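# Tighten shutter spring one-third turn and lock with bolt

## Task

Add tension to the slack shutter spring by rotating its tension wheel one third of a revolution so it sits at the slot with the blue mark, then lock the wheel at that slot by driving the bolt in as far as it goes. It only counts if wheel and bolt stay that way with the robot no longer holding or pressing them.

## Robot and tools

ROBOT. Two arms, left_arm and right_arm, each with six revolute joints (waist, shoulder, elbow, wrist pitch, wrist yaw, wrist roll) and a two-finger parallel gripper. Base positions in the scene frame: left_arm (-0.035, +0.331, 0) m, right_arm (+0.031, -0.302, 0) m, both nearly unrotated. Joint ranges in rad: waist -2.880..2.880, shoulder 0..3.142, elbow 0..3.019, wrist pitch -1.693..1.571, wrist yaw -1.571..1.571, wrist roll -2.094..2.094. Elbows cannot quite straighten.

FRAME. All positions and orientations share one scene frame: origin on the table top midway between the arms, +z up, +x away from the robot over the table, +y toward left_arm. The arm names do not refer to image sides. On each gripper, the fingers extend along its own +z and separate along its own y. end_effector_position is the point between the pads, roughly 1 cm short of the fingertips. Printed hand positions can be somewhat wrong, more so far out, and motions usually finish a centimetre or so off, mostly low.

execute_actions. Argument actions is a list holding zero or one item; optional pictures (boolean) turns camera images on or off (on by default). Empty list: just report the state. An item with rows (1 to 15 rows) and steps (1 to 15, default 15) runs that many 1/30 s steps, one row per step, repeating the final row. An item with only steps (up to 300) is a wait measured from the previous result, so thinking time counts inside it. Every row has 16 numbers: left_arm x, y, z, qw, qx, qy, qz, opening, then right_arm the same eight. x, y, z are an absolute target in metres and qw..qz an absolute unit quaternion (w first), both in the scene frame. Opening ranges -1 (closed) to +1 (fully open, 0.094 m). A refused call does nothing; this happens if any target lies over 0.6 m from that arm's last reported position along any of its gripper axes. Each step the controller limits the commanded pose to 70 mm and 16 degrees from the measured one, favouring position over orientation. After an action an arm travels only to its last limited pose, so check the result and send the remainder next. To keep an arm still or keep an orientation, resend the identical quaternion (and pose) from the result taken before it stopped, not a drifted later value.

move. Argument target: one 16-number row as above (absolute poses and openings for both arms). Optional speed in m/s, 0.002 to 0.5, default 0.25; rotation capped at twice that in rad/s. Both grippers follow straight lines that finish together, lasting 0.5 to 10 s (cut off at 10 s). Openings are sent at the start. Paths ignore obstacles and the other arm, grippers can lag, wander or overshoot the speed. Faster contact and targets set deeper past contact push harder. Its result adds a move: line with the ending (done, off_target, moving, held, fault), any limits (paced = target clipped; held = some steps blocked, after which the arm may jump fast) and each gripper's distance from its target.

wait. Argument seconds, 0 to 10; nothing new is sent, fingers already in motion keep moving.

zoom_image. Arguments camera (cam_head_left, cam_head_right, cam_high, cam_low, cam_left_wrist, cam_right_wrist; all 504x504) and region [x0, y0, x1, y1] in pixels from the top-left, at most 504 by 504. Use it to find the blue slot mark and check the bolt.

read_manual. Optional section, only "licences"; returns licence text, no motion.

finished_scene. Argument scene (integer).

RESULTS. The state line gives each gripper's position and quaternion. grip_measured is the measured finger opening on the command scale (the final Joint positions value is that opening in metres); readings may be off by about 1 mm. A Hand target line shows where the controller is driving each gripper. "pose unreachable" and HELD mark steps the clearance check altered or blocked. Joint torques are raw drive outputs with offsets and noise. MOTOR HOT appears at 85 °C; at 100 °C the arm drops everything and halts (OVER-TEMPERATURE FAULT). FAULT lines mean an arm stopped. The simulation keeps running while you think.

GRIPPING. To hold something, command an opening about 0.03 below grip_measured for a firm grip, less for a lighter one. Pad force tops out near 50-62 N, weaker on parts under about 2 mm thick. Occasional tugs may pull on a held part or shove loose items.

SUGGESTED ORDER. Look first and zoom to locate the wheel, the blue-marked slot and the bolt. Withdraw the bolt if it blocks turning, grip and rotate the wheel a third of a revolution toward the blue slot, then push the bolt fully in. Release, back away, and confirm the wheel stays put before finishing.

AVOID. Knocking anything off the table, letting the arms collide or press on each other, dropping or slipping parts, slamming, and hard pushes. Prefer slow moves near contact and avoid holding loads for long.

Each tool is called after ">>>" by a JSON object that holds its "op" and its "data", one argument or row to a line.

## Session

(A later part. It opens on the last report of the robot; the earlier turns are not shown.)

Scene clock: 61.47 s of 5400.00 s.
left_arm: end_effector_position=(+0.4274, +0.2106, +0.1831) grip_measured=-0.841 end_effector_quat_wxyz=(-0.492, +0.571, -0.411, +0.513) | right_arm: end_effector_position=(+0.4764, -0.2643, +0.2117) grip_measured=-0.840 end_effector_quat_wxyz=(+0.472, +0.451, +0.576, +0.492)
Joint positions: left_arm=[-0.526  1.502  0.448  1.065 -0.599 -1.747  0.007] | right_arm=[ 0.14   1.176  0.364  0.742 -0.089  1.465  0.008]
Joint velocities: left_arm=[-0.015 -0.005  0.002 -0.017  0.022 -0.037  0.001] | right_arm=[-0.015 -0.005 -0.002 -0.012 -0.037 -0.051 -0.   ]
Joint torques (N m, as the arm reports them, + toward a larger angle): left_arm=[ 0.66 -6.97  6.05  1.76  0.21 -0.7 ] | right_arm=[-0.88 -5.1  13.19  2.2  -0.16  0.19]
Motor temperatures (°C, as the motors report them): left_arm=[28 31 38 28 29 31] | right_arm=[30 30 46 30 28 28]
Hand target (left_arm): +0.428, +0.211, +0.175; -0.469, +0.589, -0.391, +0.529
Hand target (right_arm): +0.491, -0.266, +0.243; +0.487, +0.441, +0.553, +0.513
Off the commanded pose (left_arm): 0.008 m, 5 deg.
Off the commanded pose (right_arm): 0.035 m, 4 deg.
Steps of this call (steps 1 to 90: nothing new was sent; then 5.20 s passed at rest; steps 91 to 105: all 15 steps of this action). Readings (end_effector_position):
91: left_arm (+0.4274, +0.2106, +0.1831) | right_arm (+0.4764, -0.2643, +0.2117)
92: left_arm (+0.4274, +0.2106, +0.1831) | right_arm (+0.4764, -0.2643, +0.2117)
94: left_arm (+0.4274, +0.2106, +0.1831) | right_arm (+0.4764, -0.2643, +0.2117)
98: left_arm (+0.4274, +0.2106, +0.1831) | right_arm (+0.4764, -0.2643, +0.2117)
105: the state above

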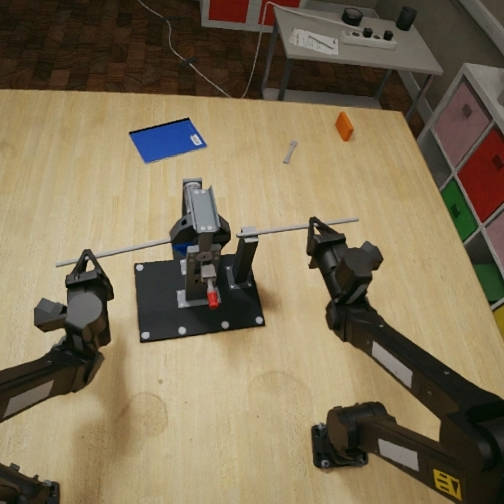

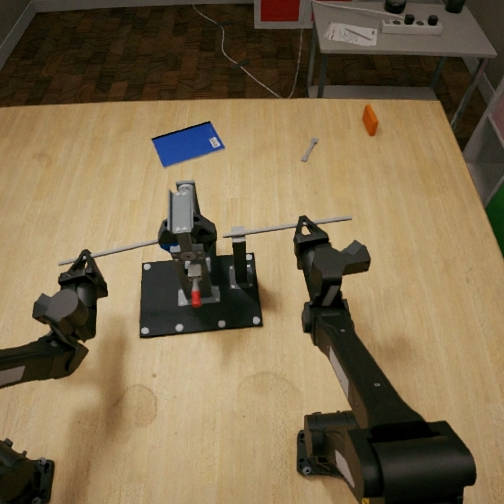

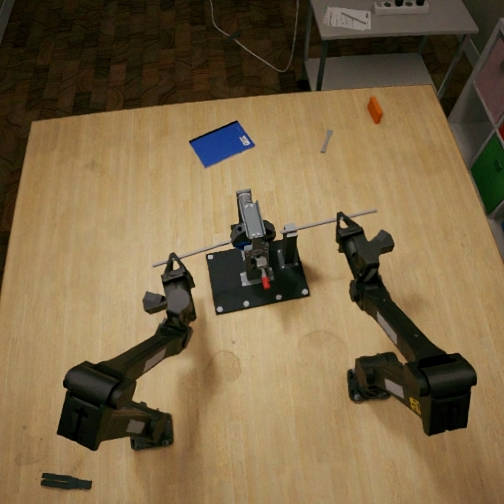

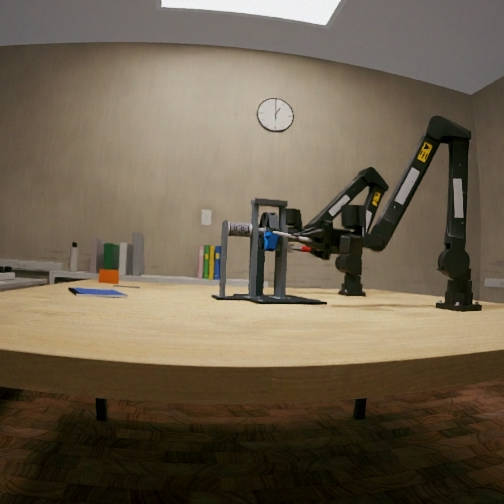

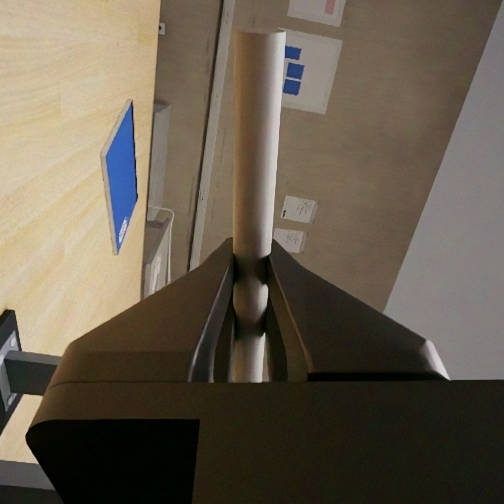

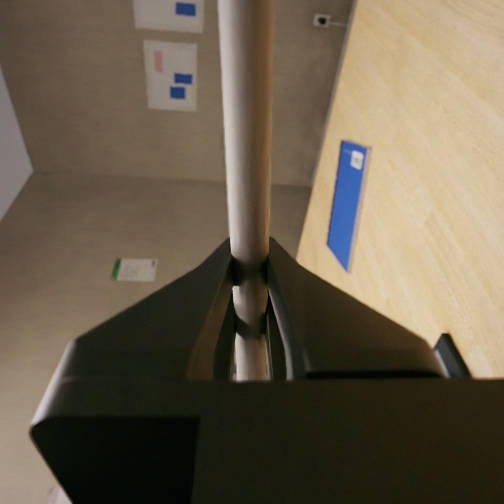

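>>> {"op": "execute_actions", "data": {
  "actions": [
    {"rows":[[0.428,0.211,0.175,0.469,-0.591,0.391,-0.531,-0.9,0.497,-0.258,0.254,0.488,0.442,0.554,0.514,-0.9]]}
  ]
}}

>>> {"op": "zoom_image", "data": {
  "camera": "cam_head_right",
  "region": [150,190,310,290]
}}

Scene clock: 64.20 s of 5400.00 s.
left_arm: end_effector_position=(+0.4274, +0.2106, +0.1831) grip_measured=-0.841 end_effector_quat_wxyz=(-0.492, +0.571, -0.411, +0.513) | right_arm: end_effector_position=(+0.4854, -0.2644, +0.2239) grip_measured=-0.840 end_effector_quat_wxyz=(+0.479, +0.451, +0.569, +0.493)
Joint positions: left_arm=[-0.526  1.502  0.448  1.065 -0.599 -1.747  0.007] | right_arm=[ 0.146  1.176  0.396  0.725 -0.071  1.466  0.008]
Joint velocities: left_arm=[ 0.005 -0.015 -0.002  0.002  0.066 -0.051  0.   ] | right_arm=[-0.005 -0.005 -0.002  0.002  0.007  0.11   0.   ]
Joint torques (N m, as the arm reports them, + toward a larger angle): left_arm=[ 0.58 -6.92  6.04  1.78  0.21 -0.69] | right_arm=[ 0.94 -6.38 13.13  1.21  0.1   0.18]
Motor temperatures (°C, as the motors report them): left_arm=[28 31 38 28 29 31] | right_arm=[30 30 47 30 28 28]
Hand target (left_arm): +0.428, +0.211, +0.175; -0.469, +0.589, -0.391, +0.529
Hand target (right_arm): +0.496, -0.258, +0.253; +0.487, +0.441, +0.553, +0.513
Off the commanded pose (left_arm): 0.008 m, 5 deg.
Off the commanded pose (right_arm): 0.033 m, 3 deg.
Steps of this call (steps 1 to 67: nothing new was sent; steps 68 to 82: all 15 steps of this action). Readings (end_effector_position):
68: left_arm (+0.4274, +0.2106, +0.1831) | right_arm (+0.4770, -0.2652, +0.2119)
69: left_arm (+0.4274, +0.2106, +0.1831) | right_arm (+0.4782, -0.2657, +0.2123)
71: left_arm (+0.4274, +0.2106, +0.1831) | right_arm (+0.4811, -0.2652, +0.2161)
75: left_arm (+0.4274, +0.2106, +0.1831) | right_arm (+0.4851, -0.2643, +0.2233)
82: the state above

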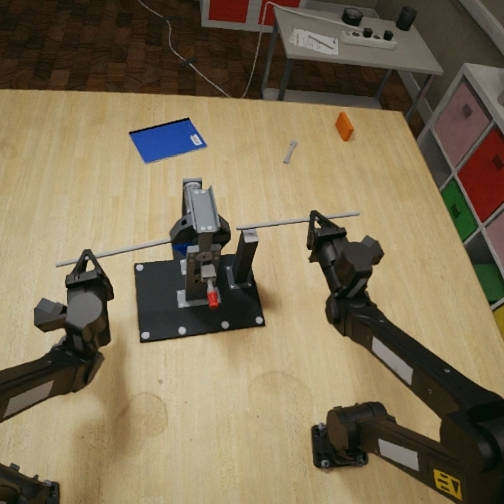

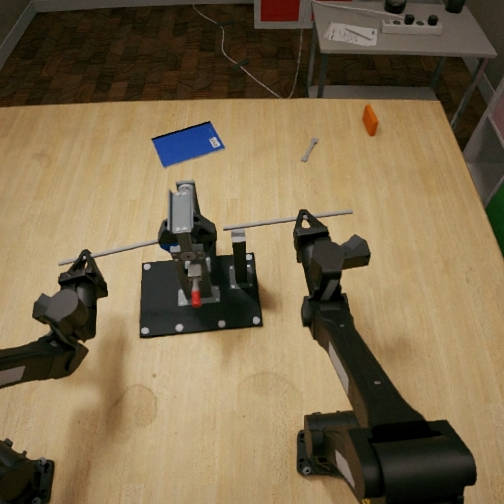

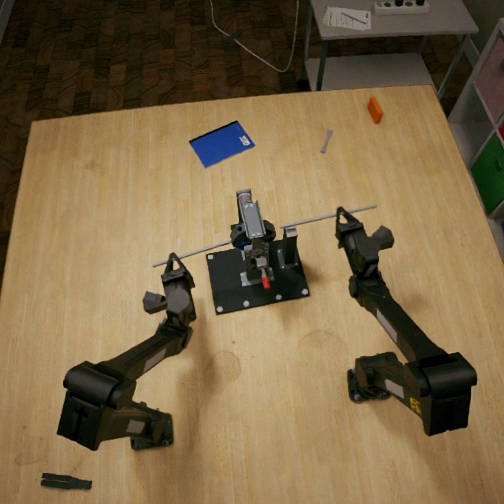

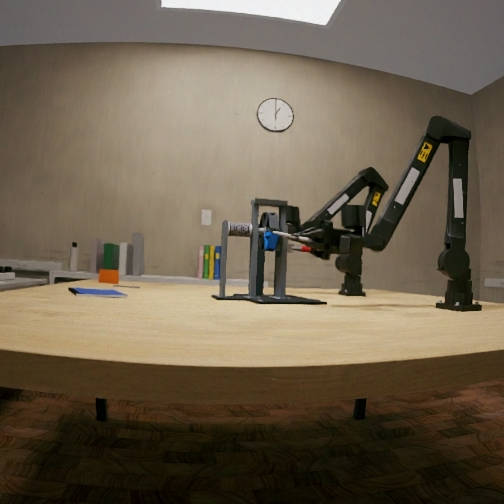

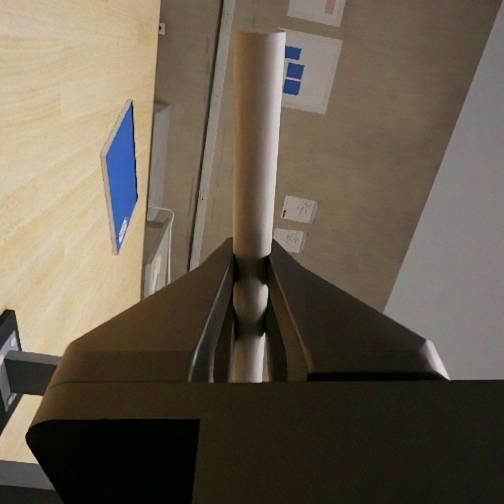

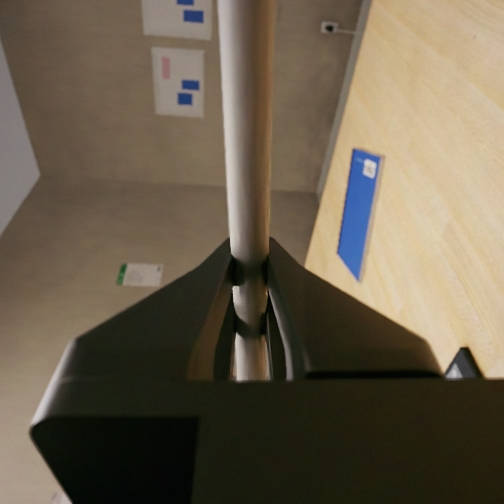

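Region (150, 190, 310, 290) of cam_head_right's 504x504 image, scaled by 3.150, with more detail than that image has; it fills the top 315 rows of this view, and the rest is white.

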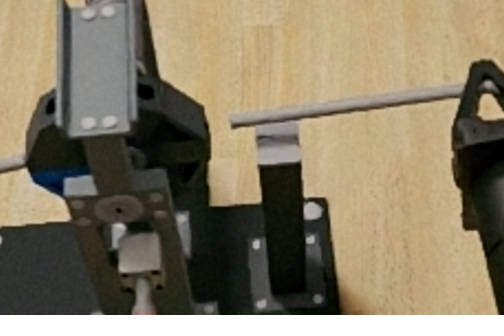

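Advance; add slight yaw lead since wrist yaw leads the waist.

>>> {"op": "execute_actions", "data": {
  "actions": [
    {"rows":[[0.428,0.211,0.175,0.469,-0.591,0.391,-0.531,-0.9,0.494,-0.252,0.252,0.483,0.437,0.558,0.519,-0.9],[0.428,0.211,0.175,0.469,-0.591,0.391,-0.531,-0.9,0.492,-0.246,0.252,0.483,0.437,0.558,0.519,-0.9],[0.428,0.211,0.175,0.469,-0.591,0.391,-0.531,-0.9,0.490,-0.238,0.251,0.483,0.437,0.558,0.519,-0.9]]}
  ]
}}

>>> {"op": "zoom_image", "data": {
  "camera": "cam_head_right",
  "region": [150,190,310,290]
}}

Scene clock: 68.07 s of 5400.00 s.
left_arm: end_effector_position=(+0.4274, +0.2105, +0.1831) grip_measured=-0.841 end_effector_quat_wxyz=(-0.492, +0.571, -0.411, +0.513) | right_arm: end_effector_position=(+0.4837, -0.2475, +0.2250) grip_measured=-0.840 end_effector_quat_wxyz=(+0.479, +0.448, +0.570, +0.494)
Joint positions: left_arm=[-0.526  1.502  0.448  1.065 -0.599 -1.747  0.007] | right_arm=[ 0.202  1.173  0.396  0.725 -0.022  1.466  0.008]
Joint velocities: left_arm=[-0.015 -0.015  0.002  0.007 -0.051 -0.037  0.   ] | right_arm=[-0.005 -0.015 -0.002 -0.022  0.007  0.007 -0.001]
Joint torques (N m, as the arm reports them, + toward a larger angle): left_arm=[ 0.61 -6.98  6.03  1.77  0.21 -0.69] | right_arm=[ 1.21 -6.57 11.83  1.55 -0.23  0.17]
Motor temperatures (°C, as the motors report them): left_arm=[28 31 38 28 29 31] | right_arm=[30 30 48 30 28 28]
Hand target (left_arm): +0.428, +0.211, +0.175; -0.469, +0.589, -0.391, +0.529
Hand target (right_arm): +0.490, -0.238, +0.251; +0.482, +0.435, +0.557, +0.517
Off the commanded pose (left_arm): 0.008 m, 5 deg.
Off the commanded pose (right_arm): 0.028 m, 3 deg.
Steps of this call (steps 1 to 90: nothing new was sent; then 0.37 s passed at rest; steps 91 to 105: all 15 steps of this action). Readings (end_effector_position):
91: left_arm (+0.4274, +0.2106, +0.1831) | right_arm (+0.4854, -0.2640, +0.2239)
92: left_arm (+0.4274, +0.2106, +0.1831) | right_arm (+0.4853, -0.2632, +0.2240)
94: left_arm (+0.4274, +0.2106, +0.1831) | right_arm (+0.4849, -0.2580, +0.2243)
98: left_arm (+0.4274, +0.2105, +0.1831) | right_arm (+0.4837, -0.2475, +0.2250)
105: the state above

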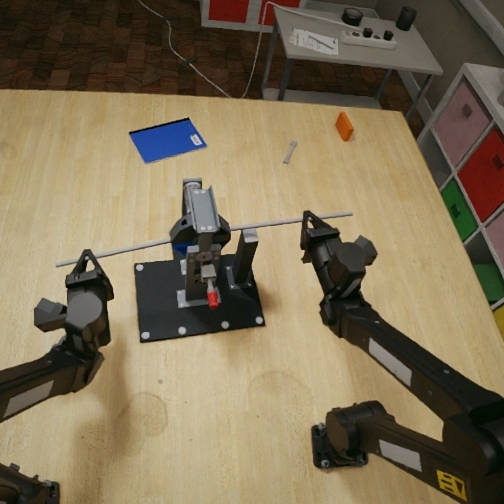

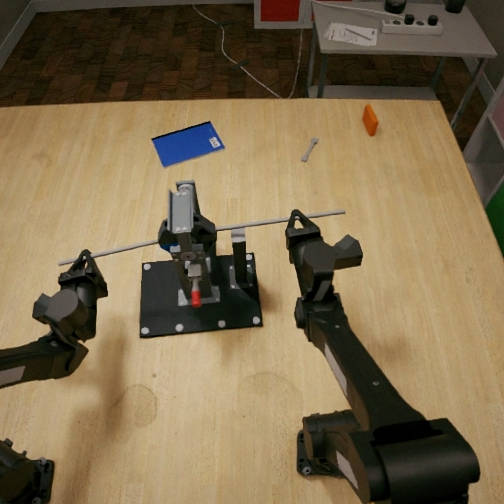

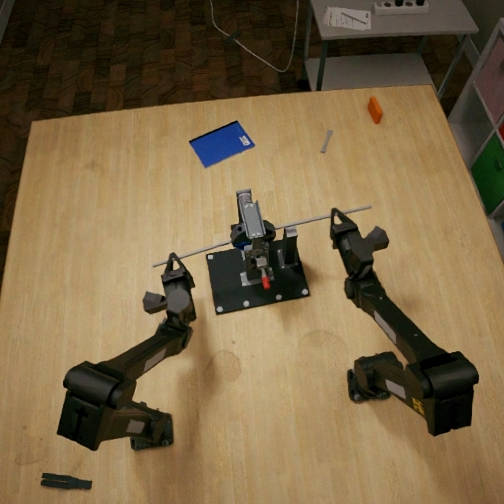

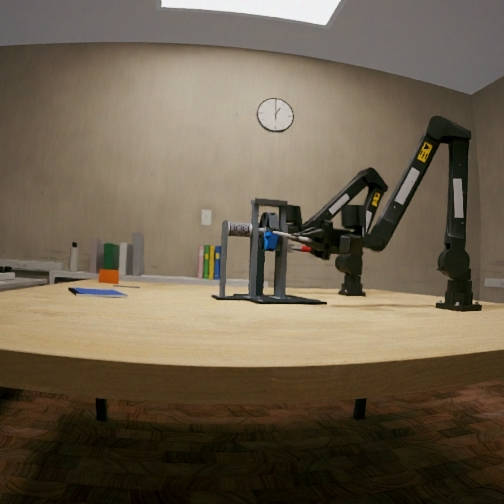

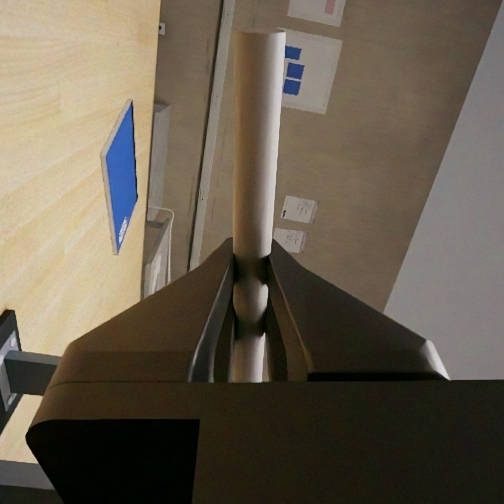

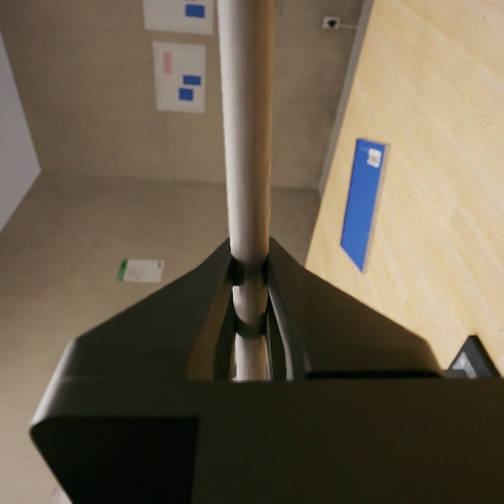

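Region (150, 190, 310, 290) of cam_head_right's 504x504 image, scaled by 3.150, with more detail than that image has; it fills the top 315 rows of this view, and the rest is white.

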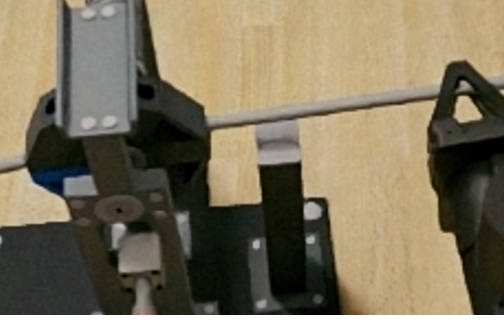

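Need slightly back and lower: lowering the elbow does both.

>>> {"op": "move", "data": {
  "target": [0.428,0.211,0.172,0.469,-0.591,0.391,-0.531,-0.9,0.484,-0.23,0.235,0.483,0.437,0.558,0.519,-0.9],
  "speed": 0.03
}}

Scene clock: 71.67 s of 5400.00 s.
left_arm: end_effector_position=(+0.4275, +0.2105, +0.1830) grip_measured=-0.841 end_effector_quat_wxyz=(-0.492, +0.571, -0.411, +0.513) | right_arm: end_effector_position=(+0.4830, -0.2479, +0.2220) grip_measured=-0.840 end_effector_quat_wxyz=(+0.487, +0.452, +0.563, +0.491)
Joint positions: left_arm=[-0.526  1.505  0.448  1.069 -0.599 -1.747  0.007] | right_arm=[0.214 1.188 0.387 0.759 0.013 1.466 0.008]
Joint velocities: left_arm=[ 0.024  0.015 -0.017 -0.002  0.081  0.022 -0.001] | right_arm=[-0.015  0.005 -0.002  0.017  0.066  0.037  0.001]
Joint torques (N m, as the arm reports them, + toward a larger angle): left_arm=[ 0.62 -6.34  5.88  2.05  0.21 -0.69] | right_arm=[ 2.74 -5.27  9.39  2.78 -0.41  0.18]
Motor temperatures (°C, as the motors report them): left_arm=[28 31 37 28 29 31] | right_arm=[30 30 48 30 28 28]
Hand target (left_arm): +0.428, +0.211, +0.172; -0.469, +0.590, -0.391, +0.529
Hand target (right_arm): +0.484, -0.231, +0.235; +0.482, +0.436, +0.557, +0.517
Off the commanded pose (left_arm): 0.011 m, 5 deg.
Off the commanded pose (right_arm): 0.022 m, 4 deg.
move: off_target (left_arm, right_arm)

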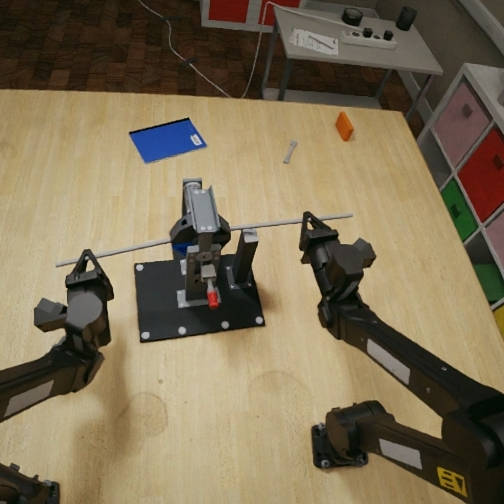

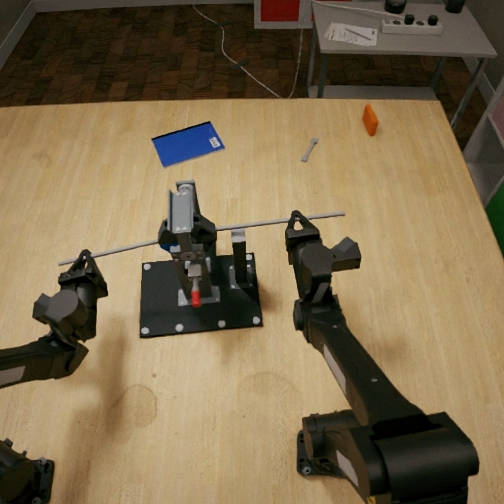

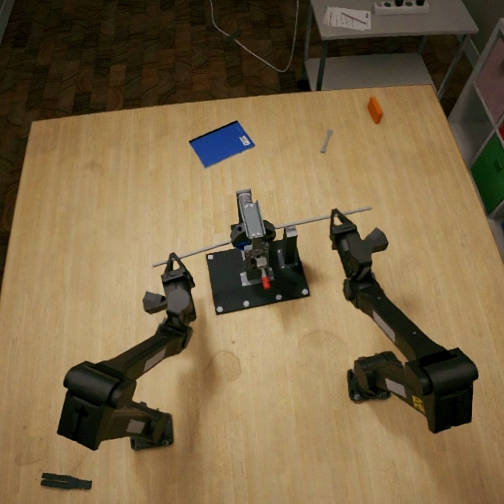

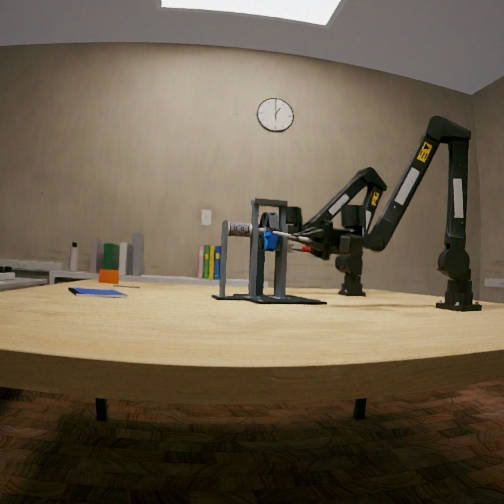

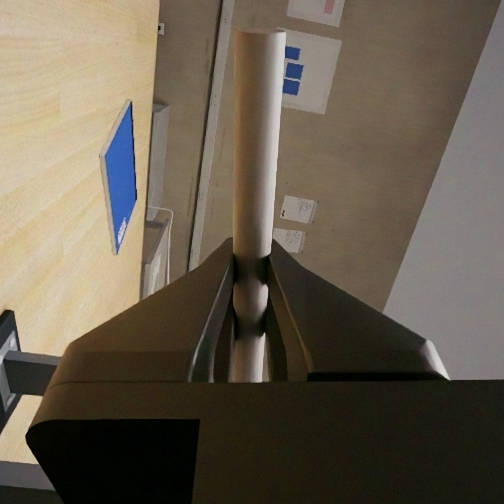

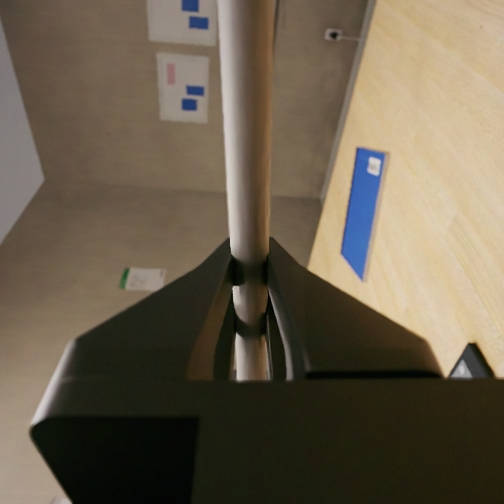

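Yaw the tip back toward −x.

>>> {"op": "execute_actions", "data": {
  "actions": [
    {"rows":[[0.428,0.211,0.172,0.469,-0.591,0.391,-0.531,-0.9,0.483,-0.24,0.235,0.465,0.417,0.573,0.535,-0.9]]}
  ],
  "pictures": false
}}

>>> {"op": "execute_actions", "data": {
  "actions": [
    {"rows":[[0.428,0.211,0.172,0.469,-0.591,0.391,-0.531,-0.9,0.481,-0.224,0.235,0.465,0.417,0.573,0.535,-0.9]]}
  ]
}}

Scene clock: 75.37 s of 5400.00 s.
left_arm: end_effector_position=(+0.4275, +0.2105, +0.1830) grip_measured=-0.841 end_effector_quat_wxyz=(-0.492, +0.571, -0.411, +0.513) | right_arm: end_effector_position=(+0.4819, -0.2468, +0.2226) grip_measured=-0.840 end_effector_quat_wxyz=(+0.465, +0.429, +0.580, +0.513)
Joint positions: left_arm=[-0.526  1.505  0.448  1.069 -0.599 -1.747  0.007] | right_arm=[ 0.167  1.188  0.386  0.763 -0.119  1.466  0.008]
Joint velocities: left_arm=[-0.005 -0.015 -0.007 -0.007 -0.022 -0.051 -0.001] | right_arm=[-0.005 -0.005  0.002  0.017  0.022  0.007  0.   ]
Joint torques (N m, as the arm reports them, + toward a larger angle): left_arm=[ 0.62 -6.28  5.88  2.05  0.21 -0.71] | right_arm=[ 0.37 -5.4   9.24  2.72 -0.79  0.19]
Motor temperatures (°C, as the motors report them): left_arm=[28 31 37 28 29 31] | right_arm=[30 30 47 30 28 28]
Hand target (left_arm): +0.428, +0.211, +0.172; -0.469, +0.590, -0.391, +0.529
Hand target (right_arm): +0.483, -0.240, +0.235; +0.464, +0.416, +0.571, +0.534
Off the commanded pose (left_arm): 0.011 m, 5 deg.
Off the commanded pose (right_arm): 0.014 m, 3 deg.
Steps of this call (steps 1 to 90: nothing new was sent; then 0.20 s passed at rest; steps 91 to 105: all 15 steps of this action). Readings (end_effector_position):
91: left_arm (+0.4275, +0.2105, +0.1830) | right_arm (+0.4828, -0.2464, +0.2221)
92: left_arm (+0.4275, +0.2105, +0.1830) | right_arm (+0.4826, -0.2472, +0.2222)
94: left_arm (+0.4275, +0.2105, +0.1830) | right_arm (+0.4819, -0.2470, +0.2220)
98: left_arm (+0.4275, +0.2105, +0.1830) | right_arm (+0.4819, -0.2468, +0.2226)
105: the state above

Scene clock: 75.87 s of 5400.00 s.
left_arm: end_effector_position=(+0.4275, +0.2105, +0.1830) grip_measured=-0.841 end_effector_quat_wxyz=(-0.492, +0.571, -0.411, +0.513) | right_arm: end_effector_position=(+0.4824, -0.2468, +0.2227) grip_measured=-0.840 end_effector_quat_wxyz=(+0.474, +0.437, +0.573, +0.506)
Joint positions: left_arm=[-0.526  1.505  0.448  1.069 -0.599 -1.747  0.007] | right_arm=[ 0.185  1.188  0.386  0.763 -0.07   1.467  0.008]
Joint velocities: left_arm=[ 0.005 -0.015 -0.007 -0.002 -0.007 -0.022  0.   ] | right_arm=[-0.005 -0.005  0.007  0.007 -0.037  0.066  0.   ]
Joint torques (N m, as the arm reports them, + toward a larger angle): left_arm=[ 0.61 -6.32  5.88  2.04  0.21 -0.7 ] | right_arm=[ 3.49 -5.57  9.08  2.59 -0.63  0.16]
Motor temperatures (°C, as the motors report them): left_arm=[28 31 37 28 29 31] | right_arm=[30 30 47 30 28 28]
Hand target (left_arm): +0.428, +0.211, +0.172; -0.469, +0.590, -0.391, +0.529
Hand target (right_arm): +0.481, -0.225, +0.235; +0.464, +0.416, +0.572, +0.533
Off the commanded pose (left_arm): 0.011 m, 5 deg.
Off the commanded pose (right_arm): 0.026 m, 4 deg.
Steps of this call (steps 1 to 15: all 15 steps of this action). Readings (end_effector_position):
1: left_arm (+0.4275, +0.2105, +0.1830) | right_arm (+0.4821, -0.2474, +0.2226)
2: left_arm (+0.4275, +0.2105, +0.1830) | right_arm (+0.4822, -0.2468, +0.2226)
4: left_arm (+0.4275, +0.2105, +0.1830) | right_arm (+0.4824, -0.2468, +0.2227)
8: left_arm (+0.4275, +0.2105, +0.1830) | right_arm (+0.4824, -0.2468, +0.2227)
15: the state above

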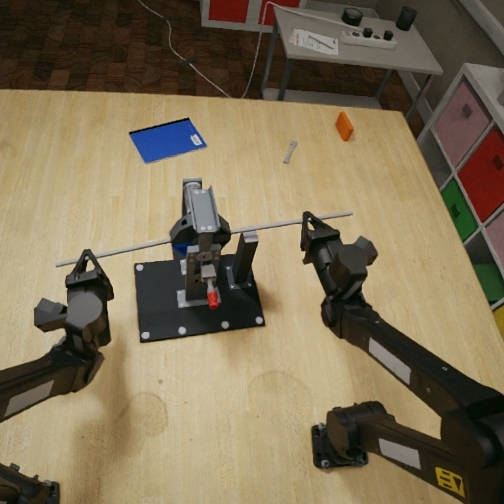

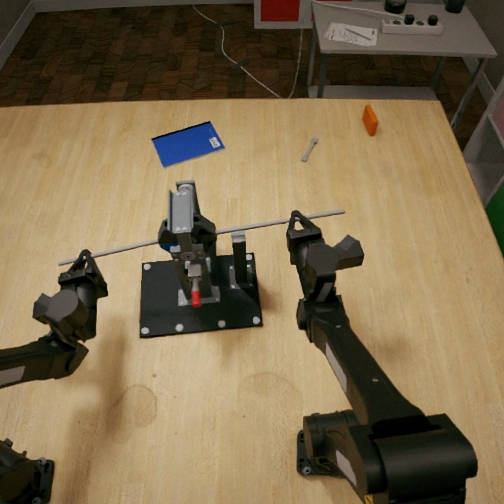

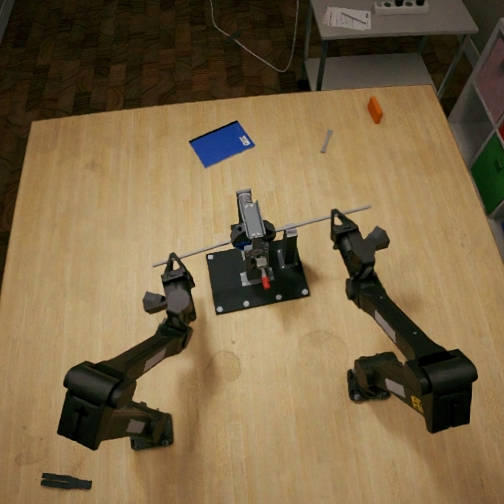

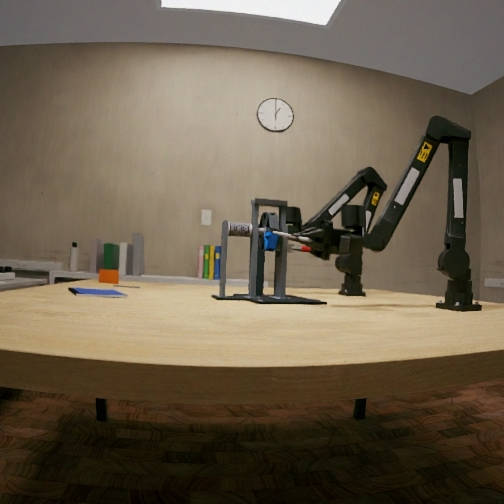

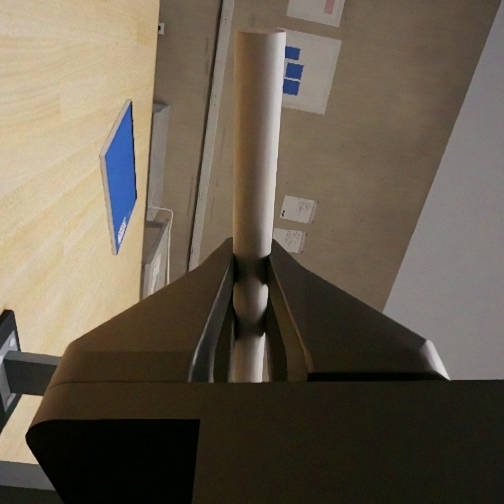

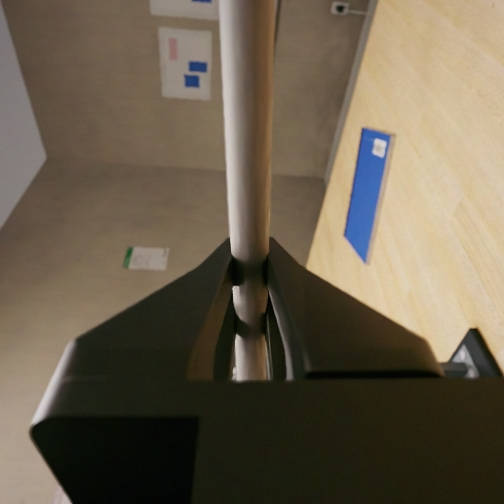

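>>> {"op": "move", "data": {
  "target": [0.428,0.209,0.152,0.449,-0.605,0.37,-0.547,-0.9,0.484,-0.234,0.244,0.474,0.427,0.566,0.527,-0.9],
  "speed": 0.03
}}

>>> {"op": "zoom_image", "data": {
  "camera": "cam_head_right",
  "region": [150,190,270,270]
}}

Scene clock: 81.50 s of 5400.00 s.
left_arm: end_effector_position=(+0.4296, +0.2081, +0.1653) grip_measured=-0.841 end_effector_quat_wxyz=(-0.473, +0.583, -0.390, +0.533) | right_arm: end_effector_position=(+0.4800, -0.2430, +0.2254) grip_measured=-0.840 end_effector_quat_wxyz=(+0.473, +0.436, +0.572, +0.510)
Joint positions: left_arm=[-0.528  1.585  0.446  1.158 -0.596 -1.816  0.007] | right_arm=[ 0.197  1.178  0.382  0.763 -0.063  1.472  0.008]
Joint velocities: left_arm=[ 0.005 -0.015 -0.027 -0.012  0.051 -0.037  0.   ] | right_arm=[-0.005 -0.005 -0.007 -0.002 -0.022 -0.037  0.   ]
Joint torques (N m, as the arm reports them, + toward a larger angle): left_arm=[ 0.3  -6.68  4.84  1.93 -0.1  -0.74] | right_arm=[ 1.23 -6.47 10.95  1.   -0.14  0.12]
Motor temperatures (°C, as the motors report them): left_arm=[28 31 37 28 29 31] | right_arm=[30 30 46 30 28 28]
Hand target (left_arm): +0.428, +0.209, +0.151; -0.449, +0.604, -0.370, +0.545
Hand target (right_arm): +0.484, -0.234, +0.244; +0.473, +0.426, +0.564, +0.526
Off the commanded pose (left_arm): 0.013 m, 5 deg.
Off the commanded pose (right_arm): 0.021 m, 2 deg.
move: off_target (left_arm, right_arm)

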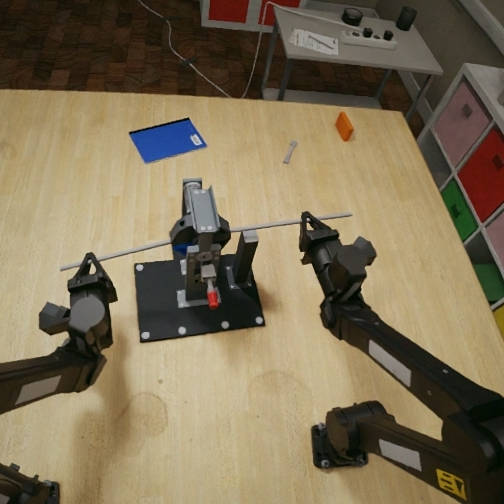

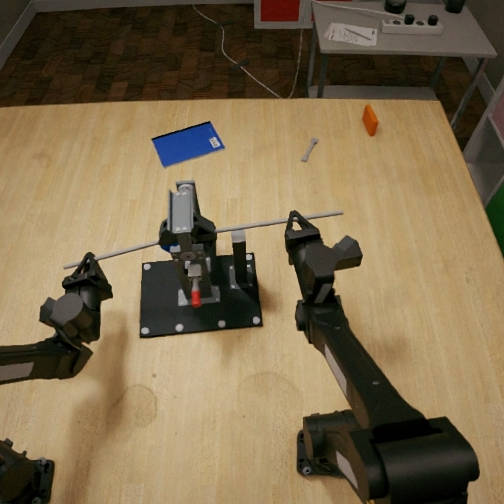

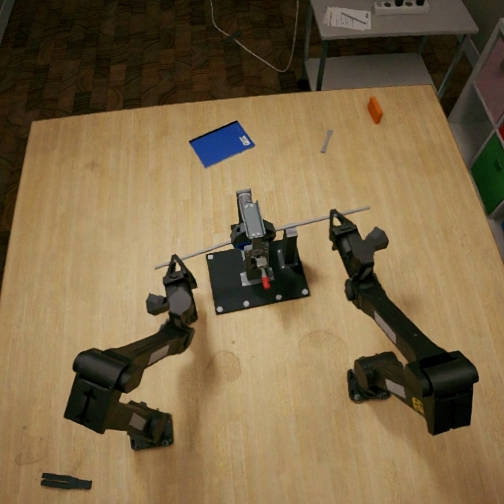

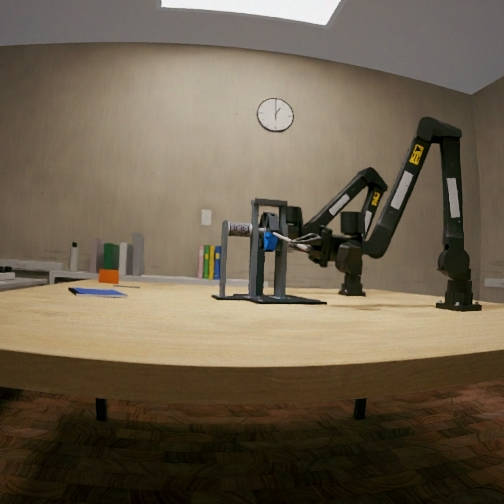

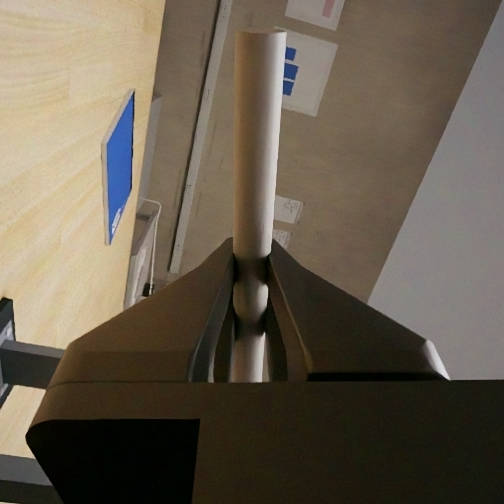

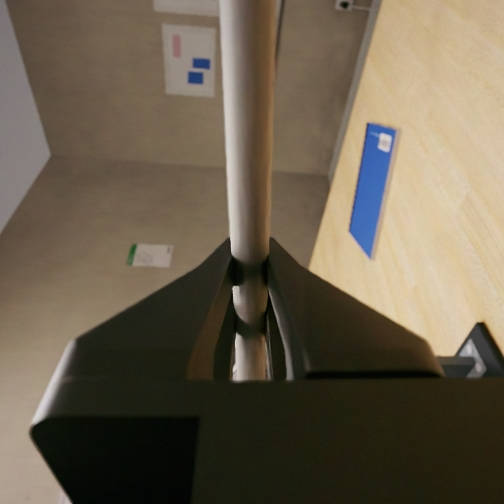

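Region (150, 190, 270, 270) of cam_head_right's 504x504 image, scaled by 4.200, with more detail than that image has.

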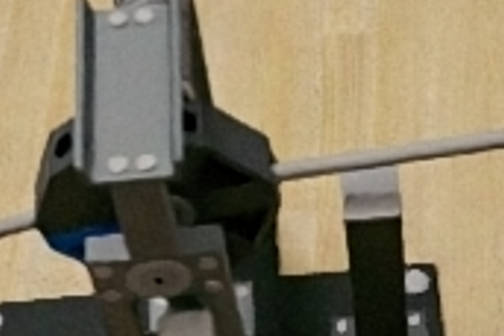

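Entering.

>>> {"op": "move", "data": {
  "target": [0.428,0.209,0.152,0.449,-0.605,0.37,-0.547,-0.9,0.479,-0.192,0.244,0.484,0.415,0.577,0.513,-0.9],
  "speed": 0.04
}}

Scene clock: 86.80 s of 5400.00 s.
left_arm: end_effector_position=(+0.4296, +0.2080, +0.1657) grip_measured=-0.841 end_effector_quat_wxyz=(-0.473, +0.582, -0.390, +0.534) | right_arm: end_effector_position=(+0.4735, -0.2058, +0.2248) grip_measured=-0.840 end_effector_quat_wxyz=(+0.482, +0.432, +0.576, +0.499)
Joint positions: left_arm=[-0.528  1.585  0.446  1.16  -0.595 -1.815  0.007] | right_arm=[0.338 1.176 0.384 0.755 0.09  1.45  0.008]
Joint velocities: left_arm=[-0.015 -0.005 -0.002  0.012  0.022 -0.081  0.002] | right_arm=[-0.005 -0.005  0.007 -0.012  0.022  0.007 -0.001]
Joint torques (N m, as the arm reports them, + toward a larger angle): left_arm=[ 0.39 -6.72  4.92  1.81 -0.1  -0.75] | right_arm=[ 1.67 -5.97 11.77  0.82 -0.33 -0.11]
Motor temperatures (°C, as the motors report them): left_arm=[28 31 37 28 29 31] | right_arm=[30 30 47 30 28 28]
Hand target (left_arm): +0.428, +0.209, +0.152; -0.449, +0.603, -0.370, +0.545
Hand target (right_arm): +0.479, -0.192, +0.244; +0.485, +0.413, +0.577, +0.511
Off the commanded pose (left_arm): 0.014 m, 5 deg.
Off the commanded pose (right_arm): 0.024 m, 3 deg.
After step 90, 0.63 s passed at rest.
move: off_target (left_arm, right_arm)

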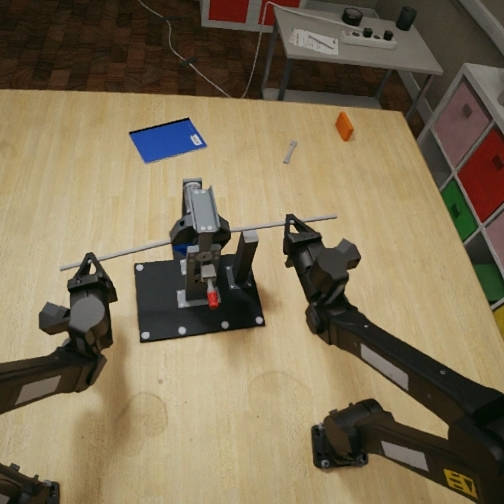

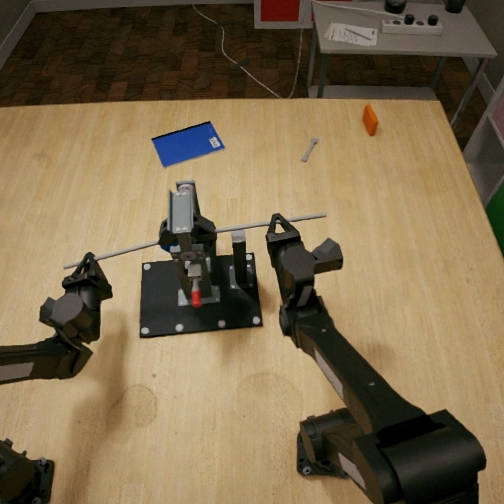

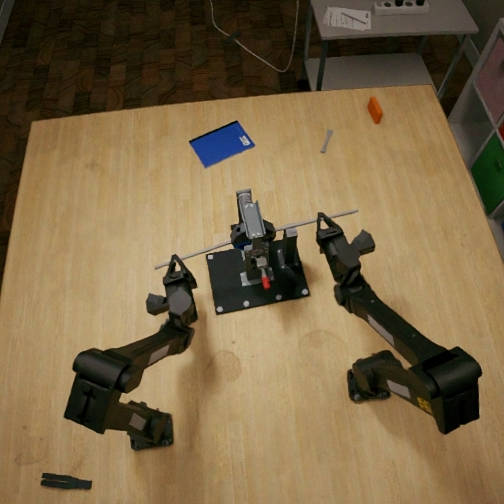

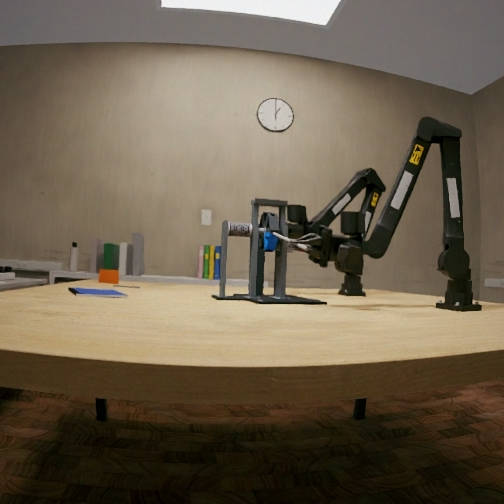

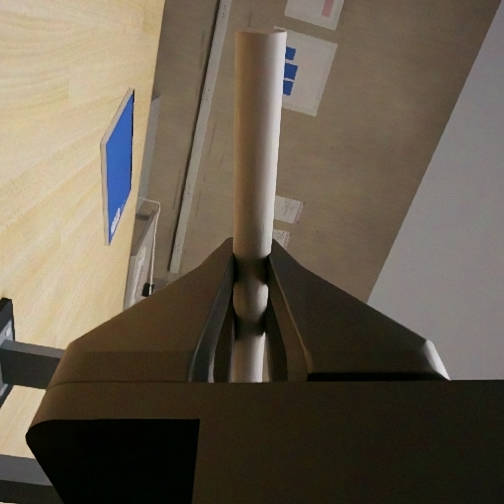

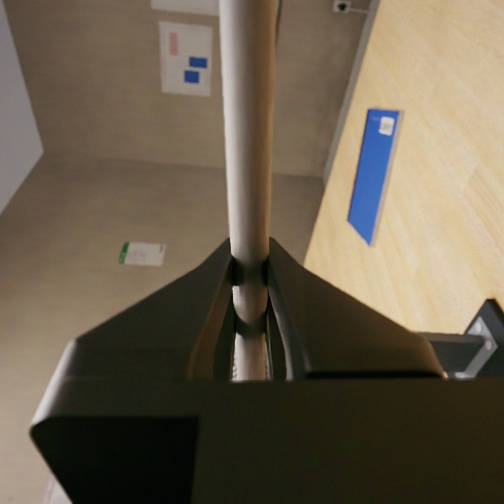

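>>> {"op": "move", "data": {
  "target": [0.424,0.285,0.185,0.50,-0.565,0.425,-0.50,-0.9,0.481,-0.198,0.25,0.515,0.396,0.587,0.474,-0.9],
  "speed": 0.05
}}

Scene clock: 90.57 s of 5400.00 s.
left_arm: end_effector_position=(+0.4250, +0.2841, +0.1706) grip_measured=-0.841 end_effector_quat_wxyz=(-0.496, +0.569, -0.437, +0.489) | right_arm: end_effector_position=(+0.4730, -0.2095, +0.2146) grip_measured=-0.840 end_effector_quat_wxyz=(+0.482, +0.446, +0.584, +0.478)
Joint positions: left_arm=[-0.306  1.451  0.373  1.047 -0.376 -1.705  0.007] | right_arm=[0.345 1.175 0.384 0.71  0.128 1.444 0.008]
Joint velocities: left_arm=[-0.015 -0.005 -0.007 -0.007  0.022 -0.066 -0.001] | right_arm=[-0.005  0.005  0.012 -0.007  0.007 -0.022  0.001]
Joint torques (N m, as the arm reports them, + toward a larger angle): left_arm=[  0.81 -10.77   6.66   1.05   0.17   0.01] | right_arm=[ 1.43 -7.44 12.66  1.4   0.02 -0.85]
Motor temperatures (°C, as the motors report them): left_arm=[28 31 37 28 29 31] | right_arm=[30 30 47 30 28 28]
Hand target (left_arm): +0.426, +0.287, +0.186; -0.501, +0.564, -0.425, +0.500
Hand target (right_arm): +0.480, -0.199, +0.250; +0.518, +0.399, +0.587, +0.477
Off the commanded pose (left_arm): 0.014 m, 2 deg.
Off the commanded pose (right_arm): 0.038 m, 7 deg.
move: off_target (left_arm, right_arm)

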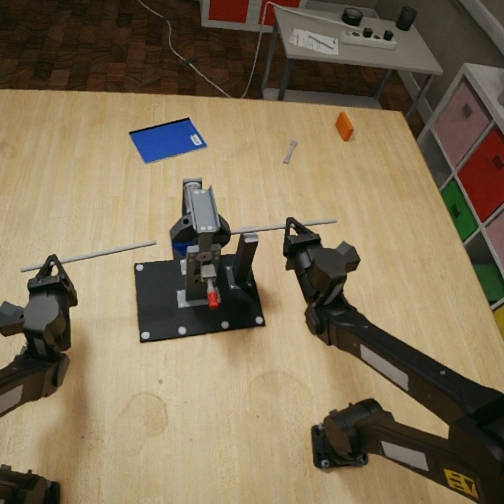

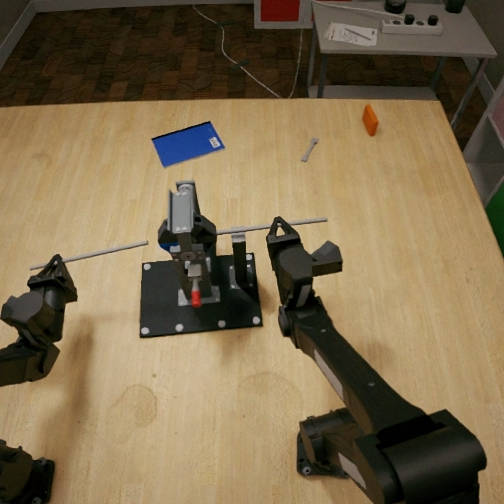

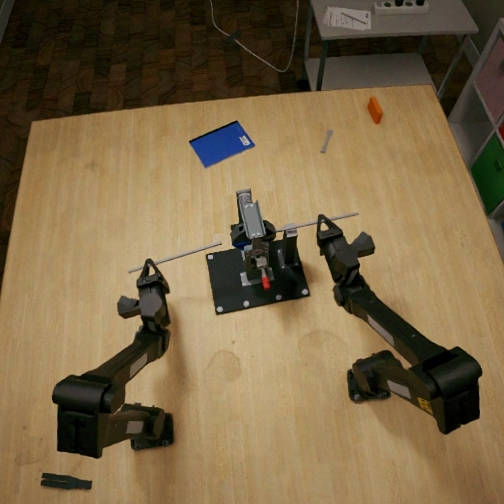

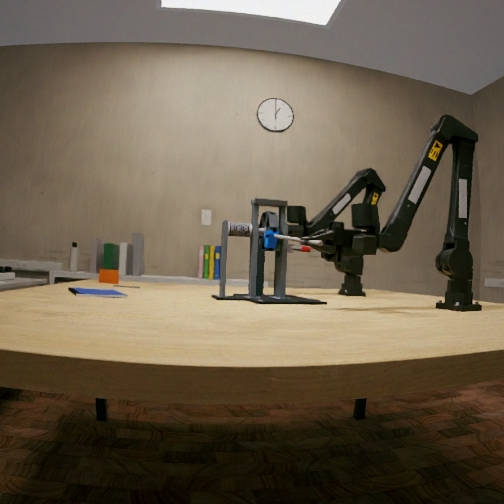

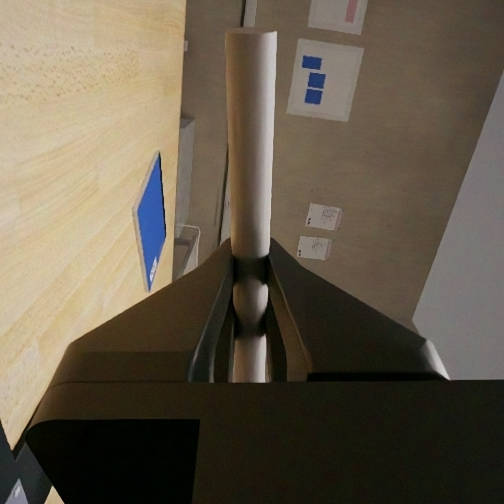

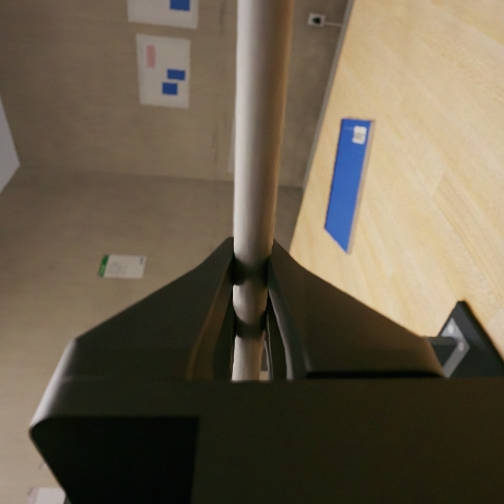

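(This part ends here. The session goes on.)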